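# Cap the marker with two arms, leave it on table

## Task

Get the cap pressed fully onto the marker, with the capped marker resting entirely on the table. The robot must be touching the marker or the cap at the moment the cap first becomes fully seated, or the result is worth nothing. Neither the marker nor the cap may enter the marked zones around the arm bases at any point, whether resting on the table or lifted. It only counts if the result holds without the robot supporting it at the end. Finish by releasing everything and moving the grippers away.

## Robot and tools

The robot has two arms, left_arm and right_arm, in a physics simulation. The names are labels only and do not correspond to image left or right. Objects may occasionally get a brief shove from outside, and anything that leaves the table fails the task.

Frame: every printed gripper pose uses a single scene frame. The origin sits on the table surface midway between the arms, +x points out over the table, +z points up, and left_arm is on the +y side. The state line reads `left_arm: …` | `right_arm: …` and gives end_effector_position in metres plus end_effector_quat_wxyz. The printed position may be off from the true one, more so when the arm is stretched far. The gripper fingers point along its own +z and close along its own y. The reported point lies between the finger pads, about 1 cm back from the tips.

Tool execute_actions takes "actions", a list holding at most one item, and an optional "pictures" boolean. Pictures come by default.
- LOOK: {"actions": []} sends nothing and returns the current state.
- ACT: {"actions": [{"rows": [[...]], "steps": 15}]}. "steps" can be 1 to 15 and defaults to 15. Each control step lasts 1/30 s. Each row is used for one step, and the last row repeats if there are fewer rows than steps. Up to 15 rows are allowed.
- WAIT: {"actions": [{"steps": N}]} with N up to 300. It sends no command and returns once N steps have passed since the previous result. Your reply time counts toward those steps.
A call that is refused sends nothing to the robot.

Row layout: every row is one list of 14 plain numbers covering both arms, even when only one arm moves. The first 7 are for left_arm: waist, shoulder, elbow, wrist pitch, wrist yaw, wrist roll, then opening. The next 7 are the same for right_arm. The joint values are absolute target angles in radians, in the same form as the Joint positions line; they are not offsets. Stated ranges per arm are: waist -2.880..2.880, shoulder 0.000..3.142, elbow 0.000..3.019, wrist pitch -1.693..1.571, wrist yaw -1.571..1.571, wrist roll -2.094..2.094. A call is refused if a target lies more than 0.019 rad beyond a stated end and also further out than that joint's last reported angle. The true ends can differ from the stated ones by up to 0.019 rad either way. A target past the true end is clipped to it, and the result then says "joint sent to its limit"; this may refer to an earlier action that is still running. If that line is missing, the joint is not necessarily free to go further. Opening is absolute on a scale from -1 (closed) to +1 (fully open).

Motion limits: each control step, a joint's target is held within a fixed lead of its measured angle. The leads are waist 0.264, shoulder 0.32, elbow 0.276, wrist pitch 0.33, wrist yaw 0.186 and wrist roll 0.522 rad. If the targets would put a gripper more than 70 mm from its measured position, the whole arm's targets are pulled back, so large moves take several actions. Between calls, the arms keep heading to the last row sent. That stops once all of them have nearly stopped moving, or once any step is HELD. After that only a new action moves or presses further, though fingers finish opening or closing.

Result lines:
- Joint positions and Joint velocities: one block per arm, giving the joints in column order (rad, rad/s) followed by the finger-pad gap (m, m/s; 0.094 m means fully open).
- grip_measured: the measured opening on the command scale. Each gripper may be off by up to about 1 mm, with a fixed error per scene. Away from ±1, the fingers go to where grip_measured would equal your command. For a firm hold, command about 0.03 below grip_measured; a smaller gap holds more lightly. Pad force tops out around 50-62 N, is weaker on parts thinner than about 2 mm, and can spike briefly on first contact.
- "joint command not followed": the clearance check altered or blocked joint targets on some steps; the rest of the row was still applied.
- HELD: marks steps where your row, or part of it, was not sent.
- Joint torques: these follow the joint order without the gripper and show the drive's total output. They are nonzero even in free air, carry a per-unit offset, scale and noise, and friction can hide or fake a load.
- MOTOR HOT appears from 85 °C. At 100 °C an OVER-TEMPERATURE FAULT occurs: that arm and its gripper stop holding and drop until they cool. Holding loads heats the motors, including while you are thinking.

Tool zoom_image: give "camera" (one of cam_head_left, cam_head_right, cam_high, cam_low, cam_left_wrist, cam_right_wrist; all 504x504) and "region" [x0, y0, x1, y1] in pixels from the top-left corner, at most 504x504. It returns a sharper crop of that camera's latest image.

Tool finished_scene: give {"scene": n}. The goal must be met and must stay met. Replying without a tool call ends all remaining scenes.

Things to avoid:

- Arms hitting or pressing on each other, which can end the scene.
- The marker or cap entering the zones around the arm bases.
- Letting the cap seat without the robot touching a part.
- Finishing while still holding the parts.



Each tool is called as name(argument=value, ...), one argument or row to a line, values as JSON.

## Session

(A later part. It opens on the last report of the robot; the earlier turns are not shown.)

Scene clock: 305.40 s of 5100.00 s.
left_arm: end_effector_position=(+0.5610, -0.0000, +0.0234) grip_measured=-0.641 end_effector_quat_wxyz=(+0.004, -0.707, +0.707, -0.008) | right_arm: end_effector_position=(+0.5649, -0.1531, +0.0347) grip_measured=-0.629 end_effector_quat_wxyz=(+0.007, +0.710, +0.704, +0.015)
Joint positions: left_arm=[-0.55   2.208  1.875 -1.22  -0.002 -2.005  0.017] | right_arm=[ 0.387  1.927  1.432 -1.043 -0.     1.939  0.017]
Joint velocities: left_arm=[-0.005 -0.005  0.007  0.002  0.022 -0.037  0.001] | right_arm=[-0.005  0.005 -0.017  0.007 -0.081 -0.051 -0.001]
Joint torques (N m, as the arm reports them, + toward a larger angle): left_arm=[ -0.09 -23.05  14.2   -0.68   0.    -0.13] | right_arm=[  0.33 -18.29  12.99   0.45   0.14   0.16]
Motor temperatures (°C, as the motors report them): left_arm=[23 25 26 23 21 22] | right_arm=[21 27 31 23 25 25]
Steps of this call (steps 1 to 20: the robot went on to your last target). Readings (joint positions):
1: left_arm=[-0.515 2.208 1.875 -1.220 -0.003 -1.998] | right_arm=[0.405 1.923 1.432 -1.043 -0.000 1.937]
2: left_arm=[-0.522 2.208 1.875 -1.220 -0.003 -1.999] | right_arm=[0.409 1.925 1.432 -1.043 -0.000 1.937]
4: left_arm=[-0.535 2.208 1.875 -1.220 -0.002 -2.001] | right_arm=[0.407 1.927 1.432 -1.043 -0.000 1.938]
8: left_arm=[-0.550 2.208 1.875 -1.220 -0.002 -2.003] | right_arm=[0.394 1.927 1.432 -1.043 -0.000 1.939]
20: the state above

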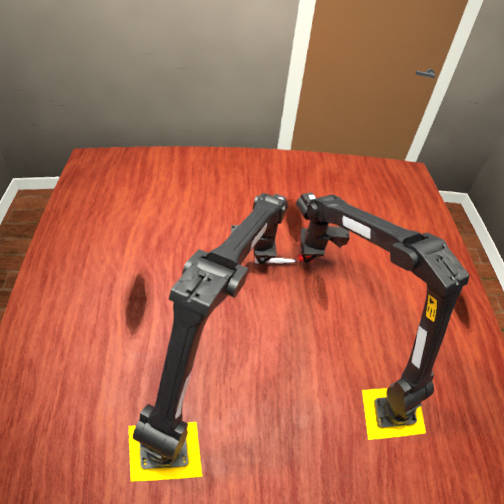

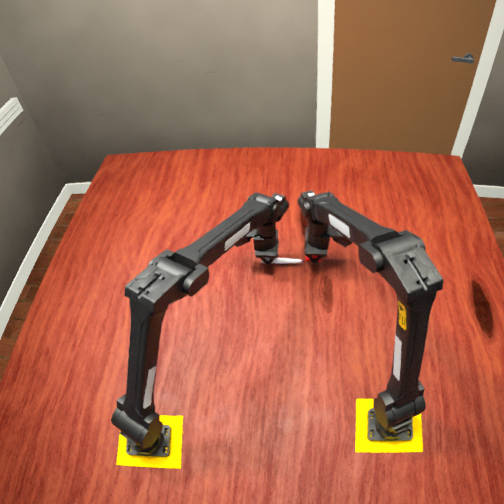

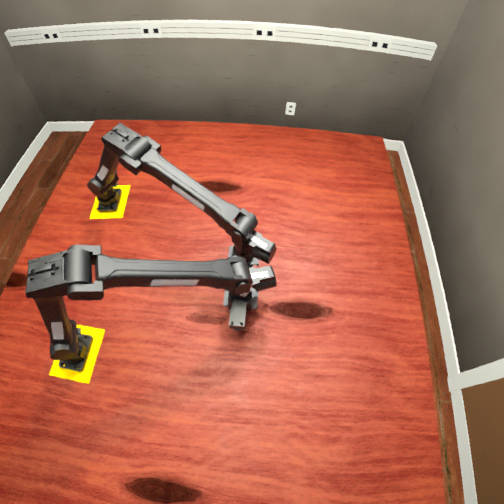

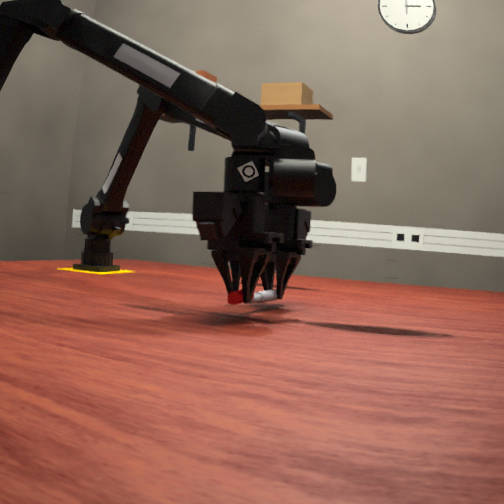

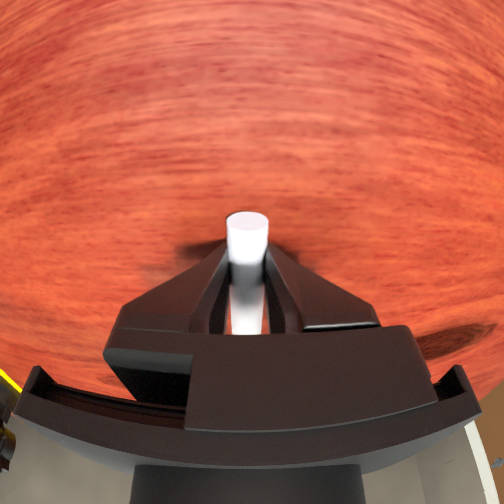

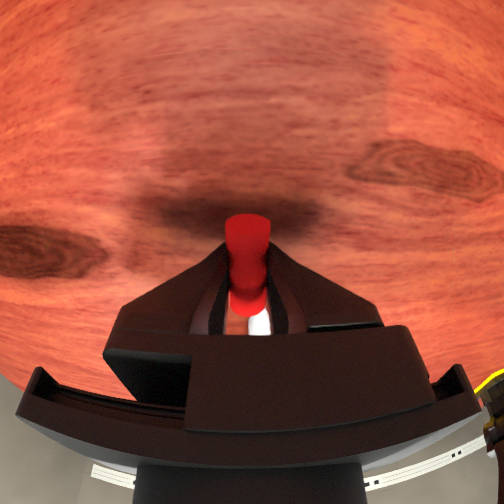

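execute_actions(
  actions=[
    {"rows":[[-0.55,2.21,1.92,-1.22,0,-2.014,-0.68,0.387,1.955,1.47,-1.03,0,1.94,-0.665],[-0.55,2.215,1.92,-1.22,0,-2.014,-0.68,0.387,1.96,1.47,-1.03,0,1.94,-0.665],[-0.55,2.22,1.92,-1.22,0,-2.014,-0.68,0.387,1.965,1.47,-1.03,0,1.94,-0.665],[-0.55,2.224,1.92,-1.22,0,-2.014,-0.68,0.387,1.97,1.47,-1.03,0,1.94,-0.665],[-0.55,2.228,1.92,-1.22,0,-2.014,-0.68,0.387,1.975,1.47,-1.03,0,1.94,-0.665],[-0.55,2.228,1.92,-1.22,0,-2.014,-0.68,0.387,1.98,1.47,-1.03,0,1.94,-0.665]],"steps":15},
  ],
  pictures=false,
)

execute_actions(
  actions=[
    {"steps":10},
  ],
)

zoom_image(
  camera="cam_low",
  region=[200,260,310,340],
)

zoom_image(
  camera="cam_right_wrist",
  region=[200,260,300,350],
)

Scene clock: 327.13 s of 5100.00 s.
left_arm: end_effector_position=(+0.5590, +0.0009, +0.0113) grip_measured=-0.641 end_effector_quat_wxyz=(+0.001, -0.707, +0.707, +0.001) | right_arm: end_effector_position=(+0.5616, -0.1543, +0.0168) grip_measured=-0.629 end_effector_quat_wxyz=(-0.000, +0.710, +0.704, -0.000)
Joint positions: left_arm=[-0.55   2.227  1.875 -1.22  -0.002 -2.005  0.017] | right_arm=[ 0.387  1.96   1.432 -1.043 -0.     1.939  0.017]
Joint velocities: left_arm=[-0.005 -0.015 -0.012 -0.017 -0.051  0.007 -0.001] | right_arm=[-0.024 -0.005 -0.012  0.002 -0.007 -0.066 -0.001]
Joint torques (N m, as the arm reports them, + toward a larger angle): left_arm=[ -0.2  -22.02  13.39  -0.07   0.02  -0.13] | right_arm=[  1.15 -18.59  12.96   0.58   0.13   0.06]
Motor temperatures (°C, as the motors report them): left_arm=[23 26 28 23 21 22] | right_arm=[21 26 31 23 25 25]
Steps of this call (steps 1 to 15: the robot went on to your last target; steps 16 to 90: nothing new was sent; then 18.23 s passed at rest; steps 91 to 105: all 15 steps of this action). Readings (joint positions):
91: left_arm=[-0.550 2.208 1.875 -1.220 -0.002 -2.005] | right_arm=[0.387 1.927 1.432 -1.043 -0.000 1.939]
92: left_arm=[-0.550 2.208 1.875 -1.220 -0.002 -2.005] | right_arm=[0.387 1.927 1.432 -1.043 -0.000 1.939]
94: left_arm=[-0.550 2.210 1.875 -1.220 -0.002 -2.005] | right_arm=[0.387 1.929 1.432 -1.043 -0.000 1.939]
98: left_arm=[-0.550 2.217 1.875 -1.220 -0.002 -2.005] | right_arm=[0.387 1.943 1.432 -1.043 -0.000 1.939]
105: the state above

Scene clock: 327.47 s of 5100.00 s.
left_arm: end_effector_position=(+0.5590, +0.0008, +0.0113) grip_measured=-0.641 end_effector_quat_wxyz=(+0.000, -0.707, +0.707, +0.001) | right_arm: end_effector_position=(+0.5616, -0.1543, +0.0168) grip_measured=-0.629 end_effector_quat_wxyz=(-0.000, +0.710, +0.704, -0.000)
Joint positions: left_arm=[-0.55   2.227  1.875 -1.22  -0.001 -2.006  0.017] | right_arm=[ 0.387  1.96   1.432 -1.043 -0.     1.939  0.017]
Joint velocities: left_arm=[-0.005 -0.005  0.007  0.007 -0.007  0.066  0.   ] | right_arm=[-0.005 -0.005 -0.002  0.017  0.037 -0.007  0.001]
Joint torques (N m, as the arm reports them, + toward a larger angle): left_arm=[ -0.14 -21.82  13.49  -0.12   0.01  -0.13] | right_arm=[  1.   -19.13  12.68   0.61   0.14   0.1 ]
Motor temperatures (°C, as the motors report them): left_arm=[23 26 28 23 21 22] | right_arm=[21 26 31 23 25 25]
Steps of this call (steps 1 to 10: the robot went on to your last target). Readings (joint positions):
1: left_arm=[-0.550 2.227 1.875 -1.220 -0.002 -2.005] | right_arm=[0.387 1.960 1.432 -1.043 -0.000 1.939]
2: left_arm=[-0.550 2.227 1.875 -1.220 -0.002 -2.005] | right_arm=[0.387 1.960 1.432 -1.043 -0.000 1.939]
4: left_arm=[-0.550 2.227 1.875 -1.220 -0.001 -2.005] | right_arm=[0.387 1.960 1.432 -1.043 -0.000 1.939]
8: left_arm=[-0.550 2.227 1.875 -1.220 -0.001 -2.005] | right_arm=[0.387 1.960 1.432 -1.043 -0.000 1.939]
10: the state above

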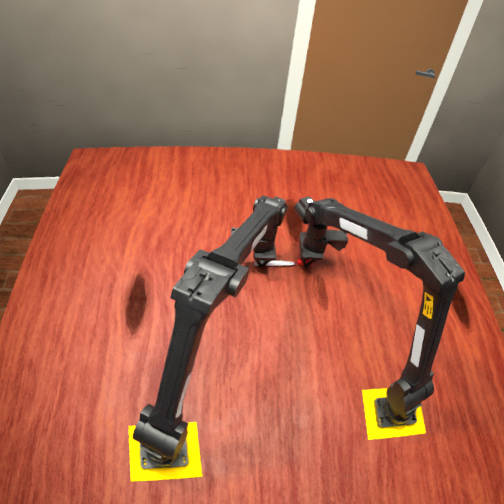

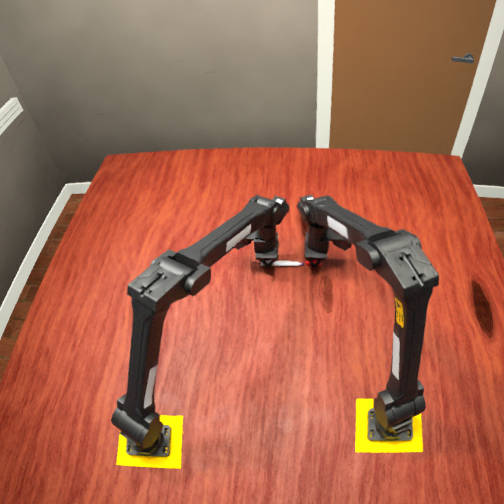

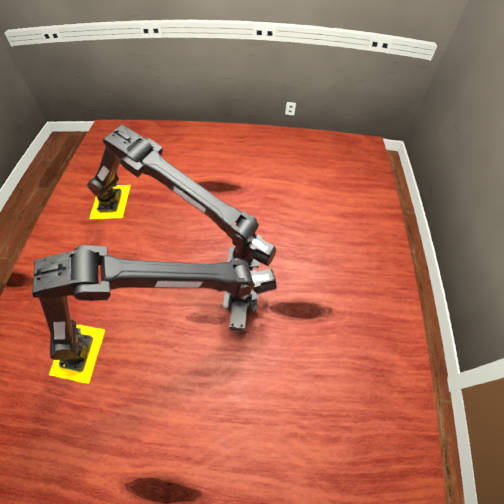

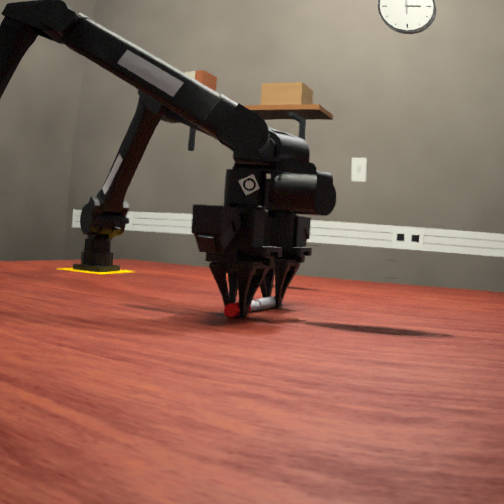

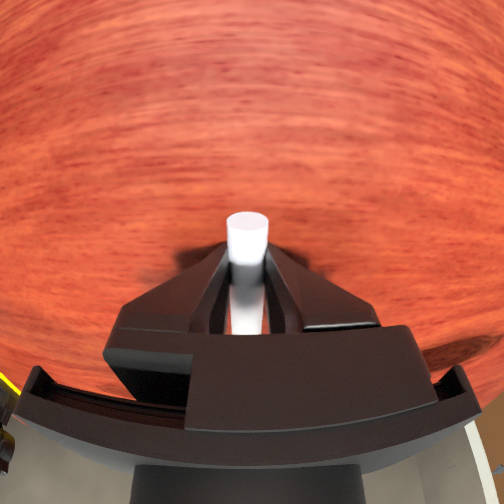

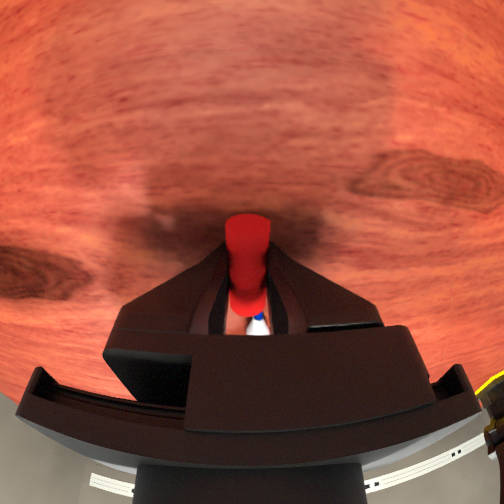

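Region (200, 260, 310, 340) of cam_low's 504x504 image, scaled by 4.582, with more detail than that image has; it fills the top 367 rows of this view, and the rest is white.

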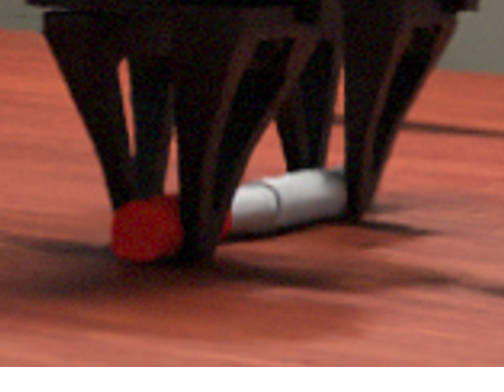

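Region (200, 260, 300, 350) of cam_right_wrist's 504x504 image, scaled by 5.040, with more detail than that image has; it fills the top 454 rows of this view, and the rest is white.

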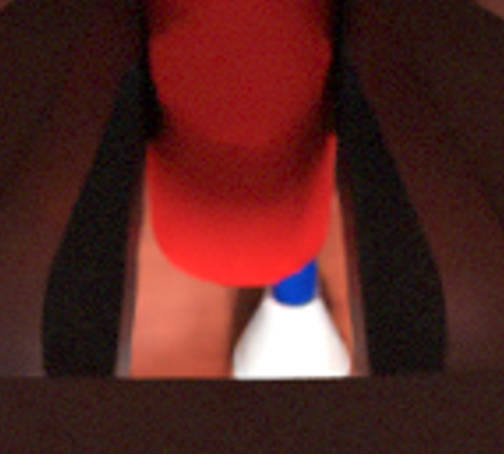

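execute_actions(
  actions=[
    {"rows":[[-0.55,2.22,1.9,-1.22,0,-2.0,-0.5,0.387,1.97,1.47,-1.03,0,1.94,-0.665],[-0.55,2.21,1.89,-1.22,0,-2.0,-0.3,0.387,1.97,1.47,-1.03,0,1.94,-0.665],[-0.55,2.2,1.88,-1.21,0,-2.0,-0.1,0.387,1.97,1.47,-1.03,0,1.94,-0.665],[-0.545,2.185,1.88,-1.21,0,-2.0,0,0.387,1.97,1.47,-1.03,0,1.94,-0.665],[-0.54,2.17,1.88,-1.21,0.02,-2.0,0,0.387,1.97,1.47,-1.03,0,1.94,-0.665],[-0.533,2.155,1.87,-1.2,0.045,-1.99,0,0.387,1.97,1.47,-1.03,0,1.94,-0.665],[-0.526,2.145,1.856,-1.18,0.07,-1.98,0,0.387,1.97,1.47,-1.03,0,1.94,-0.665],[-0.519,2.135,1.842,-1.16,0.1,-1.97,0,0.387,1.97,1.47,-1.03,0,1.94,-0.665],[-0.512,2.128,1.828,-1.14,0.13,-1.96,0,0.387,1.97,1.47,-1.03,0,1.94,-0.665],[-0.505,2.121,1.814,-1.12,0.16,-1.95,0,0.387,1.97,1.47,-1.03,0,1.94,-0.665],[-0.498,2.114,1.8,-1.1,0.19,-1.94,0,0.387,1.97,1.47,-1.03,0,1.94,-0.665],[-0.491,2.107,1.785,-1.08,0.22,-1.94,0,0.387,1.97,1.47,-1.03,0,1.94,-0.665],[-0.484,2.105,1.77,-1.06,0.245,-1.94,0,0.387,1.97,1.47,-1.03,0,1.94,-0.665],[-0.478,2.105,1.755,-1.04,0.265,-1.94,0,0.387,1.97,1.47,-1.03,0,1.94,-0.665],[-0.474,2.105,1.741,-1.023,0.282,-1.94,0,0.387,1.97,1.47,-1.03,0,1.94,-0.665]],"steps":15},
  ],
  pictures=false,
)

execute_actions(
  actions=[
    {"steps":20},
  ],
)

Scene clock: 361.10 s of 5100.00 s.
left_arm: end_effector_position=(+0.5587, -0.0199, +0.0544) grip_measured=-0.003 end_effector_quat_wxyz=(-0.093, -0.690, +0.707, -0.121) | right_arm: end_effector_position=(+0.5616, -0.1543, +0.0168) grip_measured=-0.629 end_effector_quat_wxyz=(-0.000, +0.710, +0.704, -0.000)
Joint positions: left_arm=[-0.511  2.113  1.771 -1.075  0.266 -1.961  0.047] | right_arm=[ 0.387  1.96   1.432 -1.043 -0.     1.939  0.017]
Joint velocities: left_arm=[ 0.259 -0.259 -0.339  0.525  0.462  0.125 -0.   ] | right_arm=[-0.005 -0.024 -0.017  0.002 -0.051  0.007 -0.002]
Joint torques (N m, as the arm reports them, + toward a larger angle): left_arm=[  1.48 -20.43   8.62   0.69   0.12   0.09] | right_arm=[  0.23 -19.86  12.75   0.66   0.17   0.07]
Motor temperatures (°C, as the motors report them): left_arm=[23 26 29 23 21 22] | right_arm=[21 27 31 23 25 25]
Steps of this call (steps 1 to 15: the robot went on to your last target; steps 16 to 90: nothing new was sent; then 30.13 s passed at rest; steps 91 to 105: all 15 steps of this action). Readings (joint positions):
91: left_arm=[-0.550 2.227 1.875 -1.220 -0.001 -2.006] | right_arm=[0.387 1.960 1.432 -1.043 -0.000 1.939]
92: left_arm=[-0.550 2.227 1.875 -1.220 -0.001 -2.006] | right_arm=[0.387 1.960 1.432 -1.043 -0.000 1.939]
94: left_arm=[-0.550 2.226 1.875 -1.220 -0.001 -2.006] | right_arm=[0.387 1.960 1.432 -1.043 -0.000 1.939]
98: left_arm=[-0.548 2.202 1.856 -1.201 0.077 -1.997] | right_arm=[0.387 1.960 1.432 -1.043 -0.000 1.939]
105: the state above

Scene clock: 361.77 s of 5100.00 s.
left_arm: end_effector_position=(+0.5658, +0.0023, +0.0500) grip_measured=-0.003 end_effector_quat_wxyz=(-0.094, -0.697, +0.698, -0.130) | right_arm: end_effector_position=(+0.5616, -0.1543, +0.0168) grip_measured=-0.629 end_effector_quat_wxyz=(-0.000, +0.710, +0.704, -0.000)
Joint positions: left_arm=[-0.473  2.104  1.74  -1.043  0.28  -1.949  0.047] | right_arm=[ 0.387  1.96   1.432 -1.043 -0.     1.939  0.017]
Joint velocities: left_arm=[-0.005 -0.005 -0.007  0.002 -0.066  0.051  0.   ] | right_arm=[-0.015 -0.005  0.002 -0.002 -0.022 -0.022 -0.002]
Joint torques (N m, as the arm reports them, + toward a larger angle): left_arm=[ -0.72 -20.8    9.64   1.06   0.24   0.09] | right_arm=[  0.29 -19.73  12.88   0.58   0.16   0.08]
Motor temperatures (°C, as the motors report them): left_arm=[23 26 29 23 21 22] | right_arm=[21 27 31 23 25 25]
Steps of this call (steps 1 to 20: the robot went on to your last target). Readings (joint positions):
1: left_arm=[-0.503 2.107 1.761 -1.061 0.274 -1.959] | right_arm=[0.387 1.960 1.432 -1.043 -0.000 1.939]
2: left_arm=[-0.495 2.104 1.756 -1.053 0.278 -1.957] | right_arm=[0.387 1.960 1.432 -1.043 -0.000 1.939]
4: left_arm=[-0.482 2.103 1.749 -1.045 0.278 -1.954] | right_arm=[0.387 1.960 1.432 -1.043 -0.000 1.939]
8: left_arm=[-0.473 2.104 1.740 -1.043 0.278 -1.951] | right_arm=[0.387 1.960 1.432 -1.043 -0.000 1.939]
20: the state above

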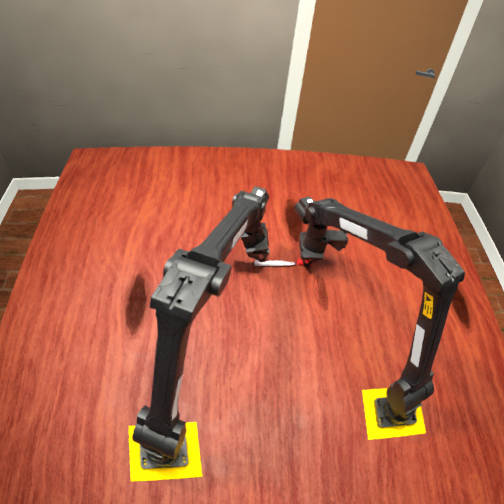

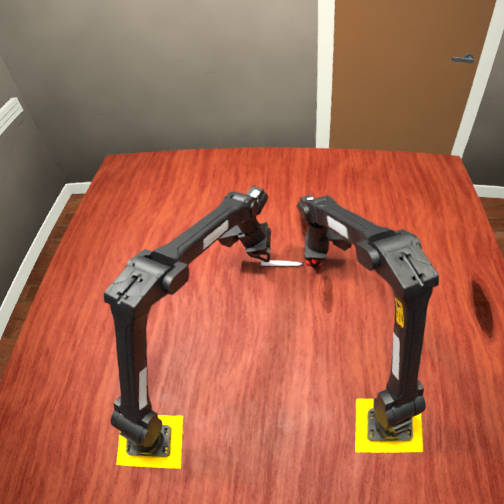

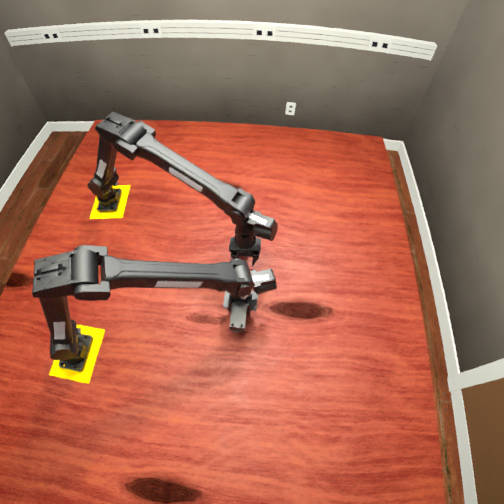

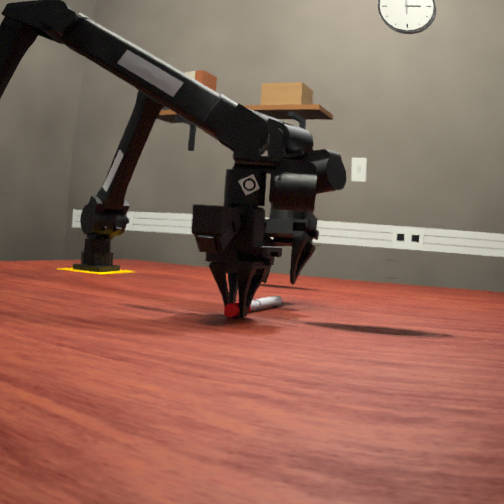

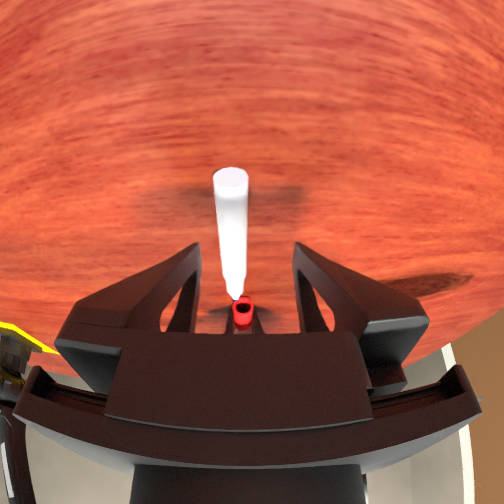

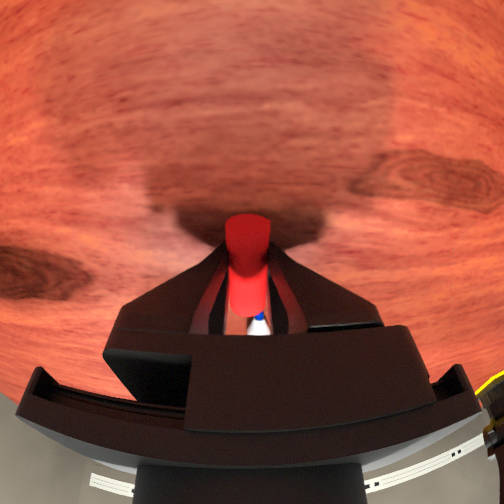

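Lower slowly: target q2 ≈ 2.163.

execute_actions(
  actions=[
    {"rows":[[-0.474,2.11,1.75,-1.023,0.282,-1.94,0,0.387,1.97,1.47,-1.03,0,1.94,-0.665],[-0.474,2.115,1.75,-1.023,0.282,-1.94,0,0.387,1.97,1.47,-1.03,0,1.94,-0.665],[-0.474,2.12,1.75,-1.023,0.282,-1.94,0,0.387,1.97,1.47,-1.03,0,1.94,-0.665],[-0.474,2.125,1.75,-1.023,0.282,-1.94,0,0.387,1.97,1.47,-1.03,0,1.94,-0.665],[-0.474,2.13,1.75,-1.023,0.282,-1.94,0,0.387,1.97,1.47,-1.03,0,1.94,-0.665],[-0.474,2.135,1.75,-1.023,0.282,-1.94,0,0.387,1.97,1.47,-1.03,0,1.94,-0.665],[-0.474,2.14,1.75,-1.023,0.282,-1.94,0,0.387,1.97,1.47,-1.03,0,1.94,-0.665],[-0.474,2.145,1.75,-1.023,0.282,-1.94,0,0.387,1.97,1.47,-1.03,0,1.94,-0.665],[-0.474,2.15,1.75,-1.023,0.282,-1.94,0,0.387,1.97,1.47,-1.03,0,1.94,-0.665],[-0.474,2.154,1.75,-1.023,0.282,-1.94,0,0.387,1.97,1.47,-1.03,0,1.94,-0.665],[-0.474,2.157,1.75,-1.023,0.282,-1.94,-0.1,0.387,1.97,1.47,-1.03,0,1.94,-0.665],[-0.474,2.16,1.75,-1.023,0.282,-1.94,-0.2,0.387,1.97,1.47,-1.03,0,1.94,-0.665],[-0.474,2.162,1.75,-1.023,0.282,-1.94,-0.3,0.387,1.97,1.47,-1.03,0,1.94,-0.665]],"steps":15},
  ],
  pictures=false,
)

execute_actions(
  actions=[
    {"steps":12},
  ],
  pictures=false,
)

Scene clock: 383.87 s of 5100.00 s.
left_arm: end_effector_position=(+0.5609, +0.0041, +0.0130) grip_measured=-0.295 end_effector_quat_wxyz=(-0.106, -0.701, +0.697, -0.105) | right_arm: end_effector_position=(+0.5616, -0.1543, +0.0168) grip_measured=-0.629 end_effector_quat_wxyz=(-0.000, +0.710, +0.704, -0.000)
Joint positions: left_arm=[-0.473  2.161  1.74  -1.041  0.28  -1.949  0.033] | right_arm=[ 0.387  1.96   1.432 -1.043 -0.     1.939  0.017]
Joint velocities: left_arm=[ 0.005  0.122 -0.002  0.007 -0.051 -0.037 -0.005] | right_arm=[-0.005 -0.005 -0.017  0.002  0.022 -0.007  0.   ]
Joint torques (N m, as the arm reports them, + toward a larger angle): left_arm=[ -0.4  -22.05  10.15   0.85   0.24   0.08] | right_arm=[  0.87 -19.39  12.98   0.52   0.18   0.07]
Motor temperatures (°C, as the motors report them): left_arm=[23 26 28 23 21 22] | right_arm=[21 27 31 23 25 25]
Steps of this call (steps 1 to 15: the robot went on to your last target; steps 16 to 90: nothing new was sent; then 18.60 s passed at rest; steps 91 to 105: all 15 steps of this action). Readings (joint positions):
91: left_arm=[-0.473 2.104 1.740 -1.043 0.280 -1.949] | right_arm=[0.387 1.960 1.432 -1.043 -0.000 1.939]
92: left_arm=[-0.473 2.104 1.740 -1.043 0.280 -1.949] | right_arm=[0.387 1.960 1.432 -1.043 -0.000 1.939]
94: left_arm=[-0.473 2.106 1.740 -1.042 0.280 -1.949] | right_arm=[0.387 1.960 1.432 -1.043 -0.000 1.939]
98: left_arm=[-0.473 2.120 1.740 -1.041 0.280 -1.949] | right_arm=[0.387 1.960 1.432 -1.043 -0.000 1.939]
105: the state above

Scene clock: 384.27 s of 5100.00 s.
left_arm: end_effector_position=(+0.5611, +0.0036, +0.0119) grip_measured=-0.297 end_effector_quat_wxyz=(-0.106, -0.701, +0.697, -0.106) | right_arm: end_effector_position=(+0.5616, -0.1543, +0.0168) grip_measured=-0.629 end_effector_quat_wxyz=(-0.000, +0.710, +0.704, -0.000)
Joint positions: left_arm=[-0.473  2.163  1.74  -1.038  0.282 -1.949  0.033] | right_arm=[ 0.387  1.96   1.432 -1.043 -0.     1.939  0.017]
Joint velocities: left_arm=[-0.015  0.005  0.017  0.002 -0.007 -0.007  0.001] | right_arm=[-0.005 -0.024 -0.017 -0.032  0.095 -0.007 -0.   ]
Joint torques (N m, as the arm reports them, + toward a larger angle): left_arm=[ -0.07 -21.1   10.12   0.78   0.16   0.08] | right_arm=[  0.53 -19.89  12.9    0.6    0.15   0.15]
Motor temperatures (°C, as the motors report them): left_arm=[23 26 28 23 21 22] | right_arm=[21 27 31 23 25 25]
Steps of this call (steps 1 to 12: the robot went on to your last target). Readings (joint positions):
1: left_arm=[-0.473 2.165 1.740 -1.040 0.281 -1.949] | right_arm=[0.387 1.960 1.432 -1.043 -0.000 1.939]
2: left_arm=[-0.473 2.163 1.740 -1.039 0.281 -1.949] | right_arm=[0.387 1.960 1.432 -1.043 -0.000 1.939]
4: left_arm=[-0.473 2.163 1.740 -1.038 0.281 -1.949] | right_arm=[0.387 1.960 1.432 -1.043 -0.000 1.939]
8: left_arm=[-0.473 2.163 1.740 -1.038 0.282 -1.949] | right_arm=[0.387 1.960 1.432 -1.043 -0.000 1.939]
12: the state above

execute_actions(
  actions=[
    {"rows":[[-0.474,2.15,1.75,-1.03,0.282,-1.95,-0.45,0.39,1.97,1.47,-1.03,0,1.95,-0.665],[-0.474,2.15,1.75,-1.03,0.282,-1.95,-0.52,0.393,1.97,1.47,-1.03,0,1.95,-0.665],[-0.474,2.15,1.75,-1.03,0.282,-1.95,-0.56,0.396,1.97,1.47,-1.03,0,1.95,-0.665],[-0.474,2.15,1.75,-1.03,0.282,-1.95,-0.59,0.399,1.97,1.47,-1.03,0,1.96,-0.665],[-0.474,2.15,1.75,-1.03,0.282,-1.95,-0.62,0.402,1.97,1.47,-1.03,0,1.96,-0.665],[-0.474,2.15,1.75,-1.03,0.282,-1.95,-0.65,0.405,1.97,1.47,-1.03,0,1.96,-0.665],[-0.474,2.15,1.75,-1.03,0.282,-1.95,-0.68,0.408,1.97,1.47,-1.03,0,1.96,-0.665],[-0.474,2.15,1.75,-1.03,0.282,-1.95,-0.68,0.412,1.97,1.47,-1.03,0,1.96,-0.665]],"steps":15},
  ],
  pictures=false,
)

execute_actions(
  actions=[
    {"steps":10},
  ],
)

zoom_image(
  camera="cam_right_wrist",
  region=[200,260,300,350],
)

Scene clock: 396.77 s of 5100.00 s.
left_arm: end_effector_position=(+0.5611, +0.0036, +0.0119) grip_measured=-0.636 end_effector_quat_wxyz=(-0.106, -0.701, +0.697, -0.106) | right_arm: end_effector_position=(+0.5573, -0.1430, +0.0168) grip_measured=-0.629 end_effector_quat_wxyz=(-0.000, +0.706, +0.708, -0.000)
Joint positions: left_arm=[-0.473  2.163  1.74  -1.038  0.282 -1.949  0.017] | right_arm=[ 0.409  1.96   1.432 -1.043 -0.     1.949  0.017]
Joint velocities: left_arm=[-0.005  0.005  0.002  0.012 -0.037 -0.051  0.   ] | right_arm=[0.005 0.005 0.002 0.007 0.007 0.022 0.001]
Joint torques (N m, as the arm reports them, + toward a larger angle): left_arm=[ -0.37 -22.34  10.15   0.47   0.15  -0.04] | right_arm=[  0.71 -19.96  12.84   0.43   0.14   0.21]
Motor temperatures (°C, as the motors report them): left_arm=[23 26 28 23 21 22] | right_arm=[21 27 31 23 25 25]
Steps of this call (steps 1 to 15: the robot went on to your last target; steps 16 to 90: nothing new was sent; then 9.00 s passed at rest; steps 91 to 105: all 15 steps of this action). Readings (joint positions):
91: left_arm=[-0.473 2.163 1.740 -1.038 0.282 -1.949] | right_arm=[0.387 1.960 1.432 -1.043 -0.000 1.939]
92: left_arm=[-0.473 2.163 1.740 -1.038 0.282 -1.949] | right_arm=[0.387 1.960 1.432 -1.043 -0.000 1.939]
94: left_arm=[-0.473 2.163 1.740 -1.038 0.282 -1.949] | right_arm=[0.387 1.960 1.432 -1.043 -0.000 1.941]
98: left_arm=[-0.473 2.163 1.740 -1.038 0.282 -1.949] | right_arm=[0.393 1.960 1.432 -1.043 -0.000 1.946]
105: the state above

Scene clock: 397.10 s of 5100.00 s.
left_arm: end_effector_position=(+0.5611, +0.0036, +0.0119) grip_measured=-0.636 end_effector_quat_wxyz=(-0.106, -0.701, +0.697, -0.106) | right_arm: end_effector_position=(+0.5572, -0.1428, +0.0168) grip_measured=-0.629 end_effector_quat_wxyz=(-0.000, +0.706, +0.708, -0.000)
Joint positions: left_arm=[-0.473  2.163  1.74  -1.038  0.282 -1.949  0.017] | right_arm=[ 0.409  1.96   1.432 -1.043 -0.     1.949  0.017]
Joint velocities: left_arm=[ 0.005  0.005 -0.002 -0.002 -0.095 -0.081  0.   ] | right_arm=[-0.015 -0.015  0.002 -0.012 -0.007  0.037 -0.001]
Joint torques (N m, as the arm reports them, + toward a larger angle): left_arm=[ -0.33 -22.35  10.16   0.48   0.14  -0.04] | right_arm=[  1.1  -19.54  12.84   0.46   0.13   0.18]
Motor temperatures (°C, as the motors report them): left_arm=[23 26 28 23 21 22] | right_arm=[21 27 31 23 25 25]
Steps of this call (steps 1 to 10: the robot went on to your last target). Readings (joint positions):
1: left_arm=[-0.473 2.163 1.740 -1.038 0.282 -1.949] | right_arm=[0.409 1.960 1.432 -1.043 -0.000 1.949]
2: left_arm=[-0.473 2.163 1.740 -1.038 0.282 -1.949] | right_arm=[0.409 1.960 1.432 -1.043 -0.000 1.949]
4: left_arm=[-0.473 2.163 1.740 -1.038 0.282 -1.949] | right_arm=[0.409 1.960 1.432 -1.043 -0.000 1.949]
8: left_arm=[-0.473 2.163 1.740 -1.038 0.282 -1.949] | right_arm=[0.409 1.960 1.432 -1.043 -0.000 1.949]
10: the state above

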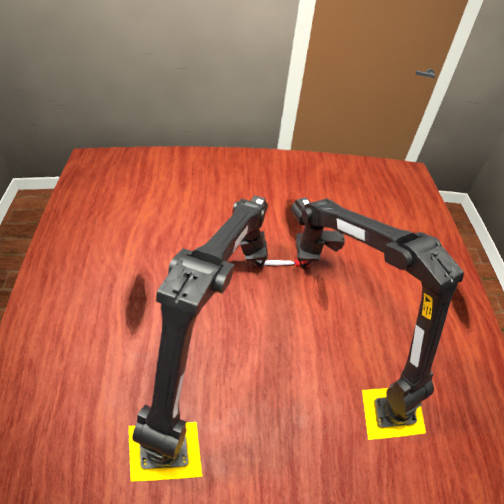

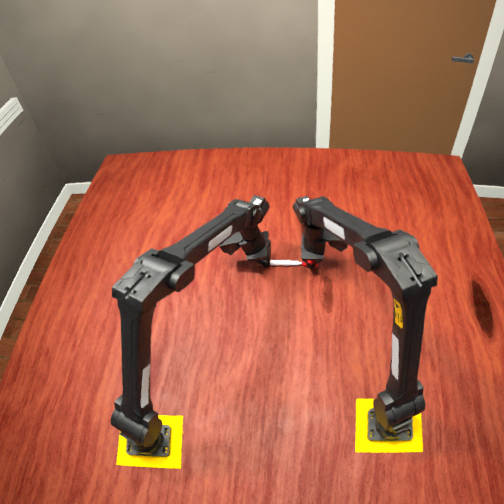

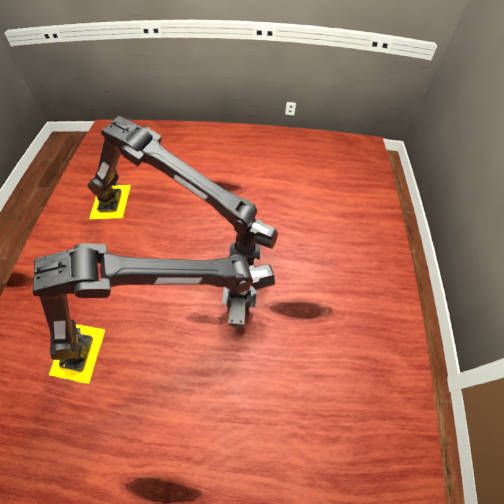

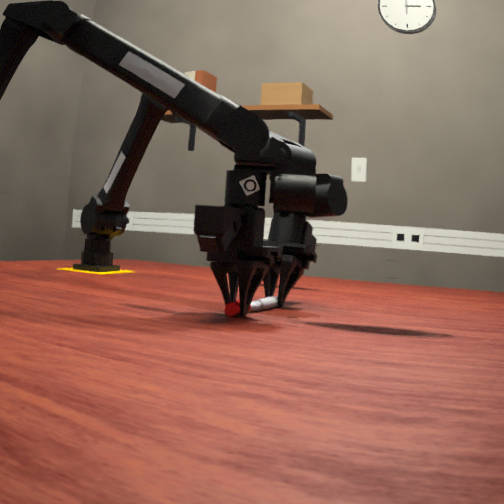

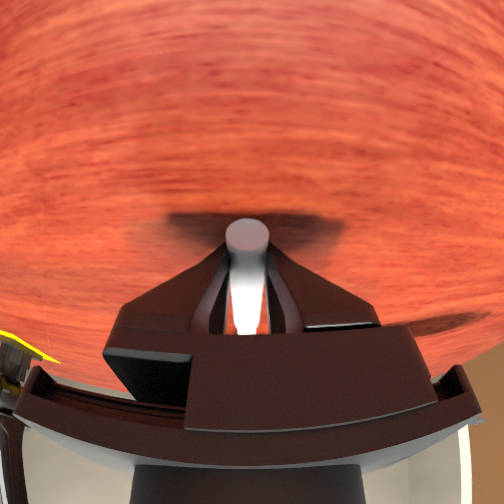

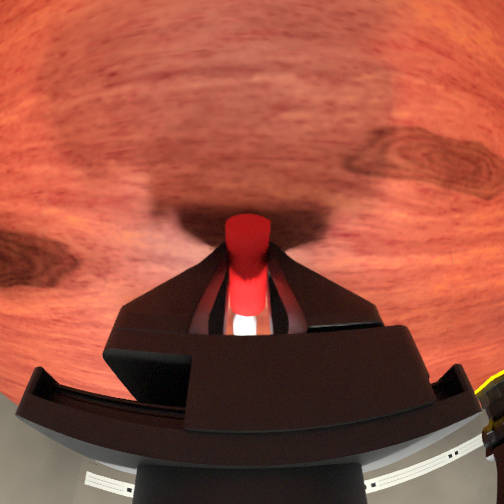

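Region (200, 260, 300, 350) of cam_right_wrist's 504x504 image, scaled by 5.040, with more detail than that image has; it fills the top 454 rows of this view, and the rest is white.

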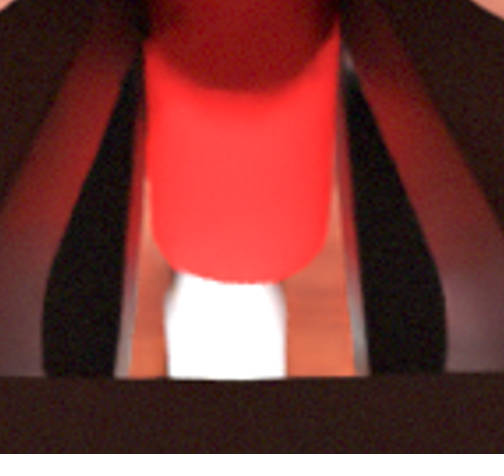

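execute_actions(
  actions=[
    {"rows":[[-0.474,2.15,1.75,-1.03,0.282,-1.95,-0.68,0.412,1.97,1.47,-1.021,0,1.964,-0.665],[-0.474,2.15,1.75,-1.03,0.282,-1.95,-0.68,0.416,1.97,1.47,-1.019,0.003,1.967,-0.665],[-0.474,2.15,1.75,-1.03,0.282,-1.95,-0.68,0.419,1.97,1.47,-1.017,0.004,1.97,-0.665],[-0.474,2.15,1.75,-1.03,0.282,-1.95,-0.68,0.422,1.97,1.47,-1.015,0.005,1.973,-0.665],[-0.474,2.15,1.75,-1.03,0.282,-1.95,-0.68,0.425,1.97,1.47,-1.013,0.006,1.976,-0.665],[-0.474,2.15,1.75,-1.03,0.282,-1.95,-0.68,0.428,1.97,1.47,-1.011,0.008,1.979,-0.665],[-0.474,2.15,1.75,-1.03,0.282,-1.95,-0.68,0.431,1.97,1.47,-1.009,0.009,1.982,-0.665],[-0.474,2.15,1.75,-1.03,0.282,-1.95,-0.68,0.434,1.97,1.47,-1.006,0.01,1.985,-0.665],[-0.474,2.15,1.75,-1.03,0.282,-1.95,-0.68,0.437,1.97,1.47,-1.004,0.012,1.988,-0.665],[-0.474,2.15,1.75,-1.03,0.282,-1.95,-0.68,0.44,1.97,1.47,-1.001,0.013,1.991,-0.665],[-0.474,2.15,1.75,-1.03,0.282,-1.95,-0.68,0.443,1.97,1.47,-0.999,0.015,1.994,-0.665],[-0.474,2.15,1.75,-1.03,0.282,-1.95,-0.68,0.445,1.97,1.47,-0.996,0.016,1.997,-0.665],[-0.474,2.15,1.75,-1.03,0.282,-1.95,-0.68,0.445,1.97,1.47,-0.994,0.017,1.997,-0.665],[-0.474,2.15,1.75,-1.03,0.282,-1.95,-0.68,0.445,1.97,1.47,-0.992,0.017,1.997,-0.665]],"steps":15},
  ],
  pictures=false,
)

execute_actions(
  actions=[
    {"steps":10},
  ],
)

zoom_image(
  camera="cam_right_wrist",
  region=[200,260,300,350],
)

zoom_image(
  camera="cam_head_left",
  region=[230,180,350,290],
)

Scene clock: 424.07 s of 5100.00 s.
left_arm: end_effector_position=(+0.5611, +0.0036, +0.0119) grip_measured=-0.636 end_effector_quat_wxyz=(-0.106, -0.701, +0.697, -0.106) | right_arm: end_effector_position=(+0.5592, -0.1266, +0.0170) grip_measured=-0.629 end_effector_quat_wxyz=(+0.013, +0.706, +0.708, +0.012)
Joint positions: left_arm=[-0.473  2.163  1.74  -1.038  0.282 -1.949  0.017] | right_arm=[ 0.439  1.96   1.432 -1.01   0.016  1.98   0.017]
Joint velocities: left_arm=[ 0.015 -0.005 -0.012  0.027  0.022 -0.037  0.001] | right_arm=[ 0.054 -0.005  0.007  0.032  0.066  0.051  0.001]
Joint torques (N m, as the arm reports them, + toward a larger angle): left_arm=[ -0.35 -22.3   10.12   0.48   0.15  -0.04] | right_arm=[  0.6  -19.38  12.98   0.72   0.14   0.14]
Motor temperatures (°C, as the motors report them): left_arm=[23 26 28 23 21 22] | right_arm=[21 27 31 23 25 25]
Steps of this call (steps 1 to 15: the robot went on to your last target; steps 16 to 90: nothing new was sent; then 23.47 s passed at rest; steps 91 to 105: all 15 steps of this action). Readings (joint positions):
91: left_arm=[-0.473 2.163 1.740 -1.038 0.282 -1.949] | right_arm=[0.409 1.960 1.432 -1.042 -0.000 1.950]
92: left_arm=[-0.473 2.163 1.740 -1.038 0.282 -1.949] | right_arm=[0.409 1.960 1.432 -1.040 -0.000 1.951]
94: left_arm=[-0.473 2.163 1.740 -1.038 0.282 -1.949] | right_arm=[0.410 1.960 1.432 -1.035 0.002 1.954]
98: left_arm=[-0.473 2.163 1.740 -1.038 0.282 -1.949] | right_arm=[0.416 1.960 1.432 -1.026 0.007 1.964]
105: the state above

Scene clock: 424.40 s of 5100.00 s.
left_arm: end_effector_position=(+0.5611, +0.0036, +0.0119) grip_measured=-0.636 end_effector_quat_wxyz=(-0.106, -0.701, +0.697, -0.106) | right_arm: end_effector_position=(+0.5592, -0.1257, +0.0170) grip_measured=-0.629 end_effector_quat_wxyz=(+0.014, +0.707, +0.707, +0.013)
Joint positions: left_arm=[-0.473  2.163  1.74  -1.038  0.282 -1.949  0.017] | right_arm=[ 0.441  1.96   1.432 -1.009  0.017  1.986  0.017]
Joint velocities: left_arm=[-0.005 -0.015  0.002  0.007  0.037  0.037  0.001] | right_arm=[-0.005 -0.024 -0.002  0.007  0.007  0.022 -0.001]
Joint torques (N m, as the arm reports them, + toward a larger angle): left_arm=[ -0.34 -22.27  10.13   0.48   0.15  -0.04] | right_arm=[  0.9  -19.87  12.89   0.54   0.15   0.19]
Motor temperatures (°C, as the motors report them): left_arm=[23 26 28 23 21 22] | right_arm=[21 27 31 23 25 25]
Steps of this call (steps 1 to 10: the robot went on to your last target). Readings (joint positions):
1: left_arm=[-0.473 2.163 1.740 -1.038 0.282 -1.949] | right_arm=[0.441 1.960 1.432 -1.009 0.017 1.982]
2: left_arm=[-0.473 2.163 1.740 -1.038 0.282 -1.949] | right_arm=[0.441 1.960 1.432 -1.009 0.017 1.983]
4: left_arm=[-0.473 2.163 1.740 -1.038 0.282 -1.949] | right_arm=[0.441 1.960 1.432 -1.009 0.017 1.984]
8: left_arm=[-0.473 2.163 1.740 -1.038 0.282 -1.949] | right_arm=[0.441 1.960 1.432 -1.009 0.017 1.985]
10: the state above

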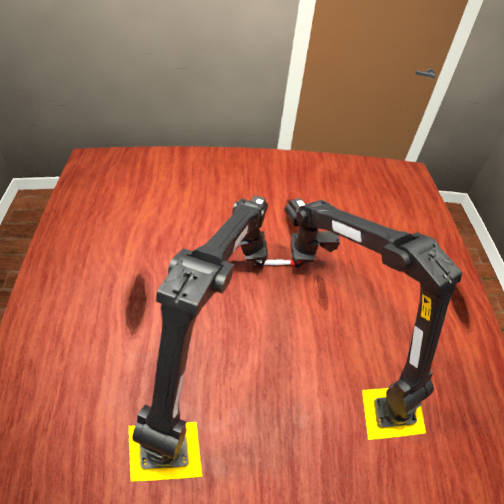

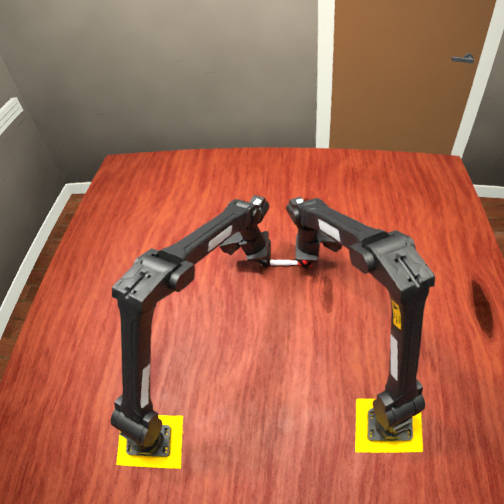

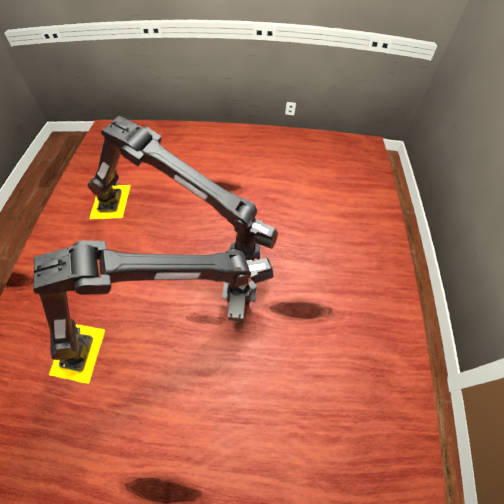

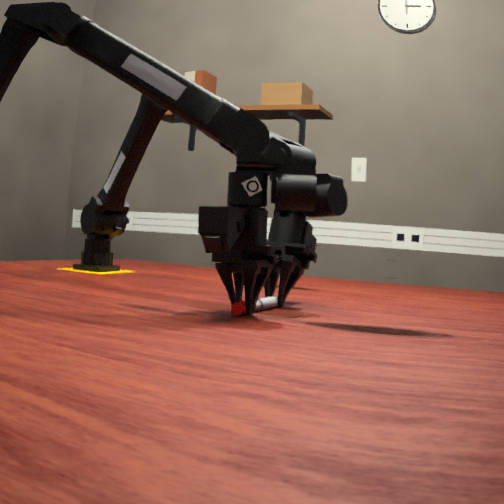

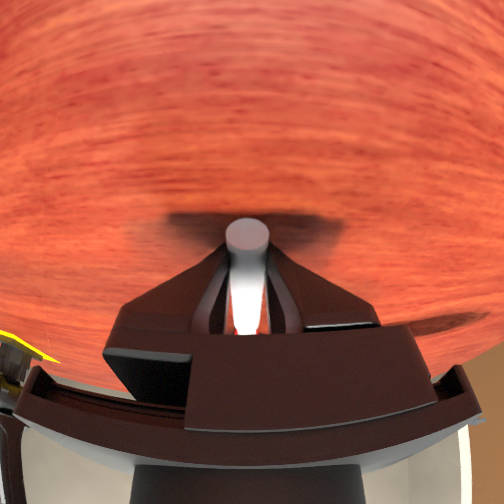

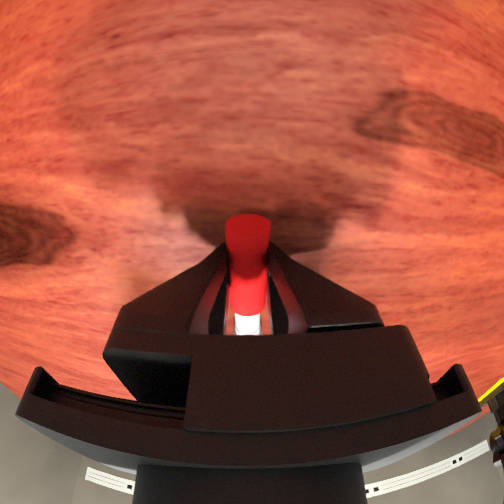

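Region (200, 260, 300, 350) of cam_right_wrist's 504x504 image, scaled by 5.040, with more detail than that image has; it fills the top 454 rows of this view, and the rest is white.

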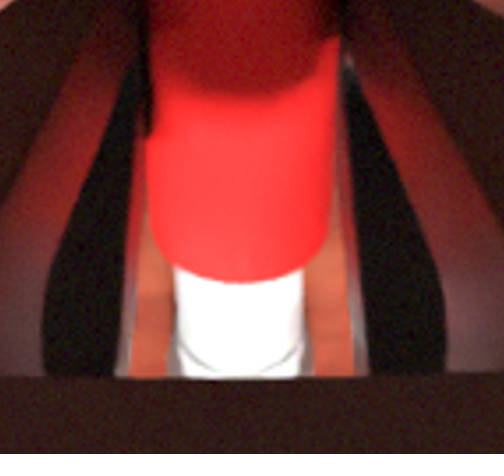

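Region (230, 180, 350, 290) of cam_head_left's 504x504 image, scaled by 4.200, with more detail than that image has; it fills the top 462 rows of this view, and the rest is white.

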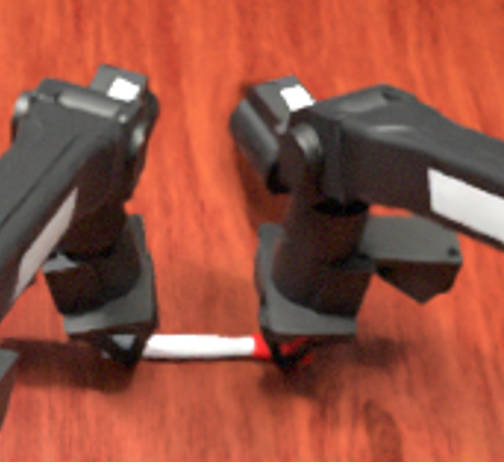

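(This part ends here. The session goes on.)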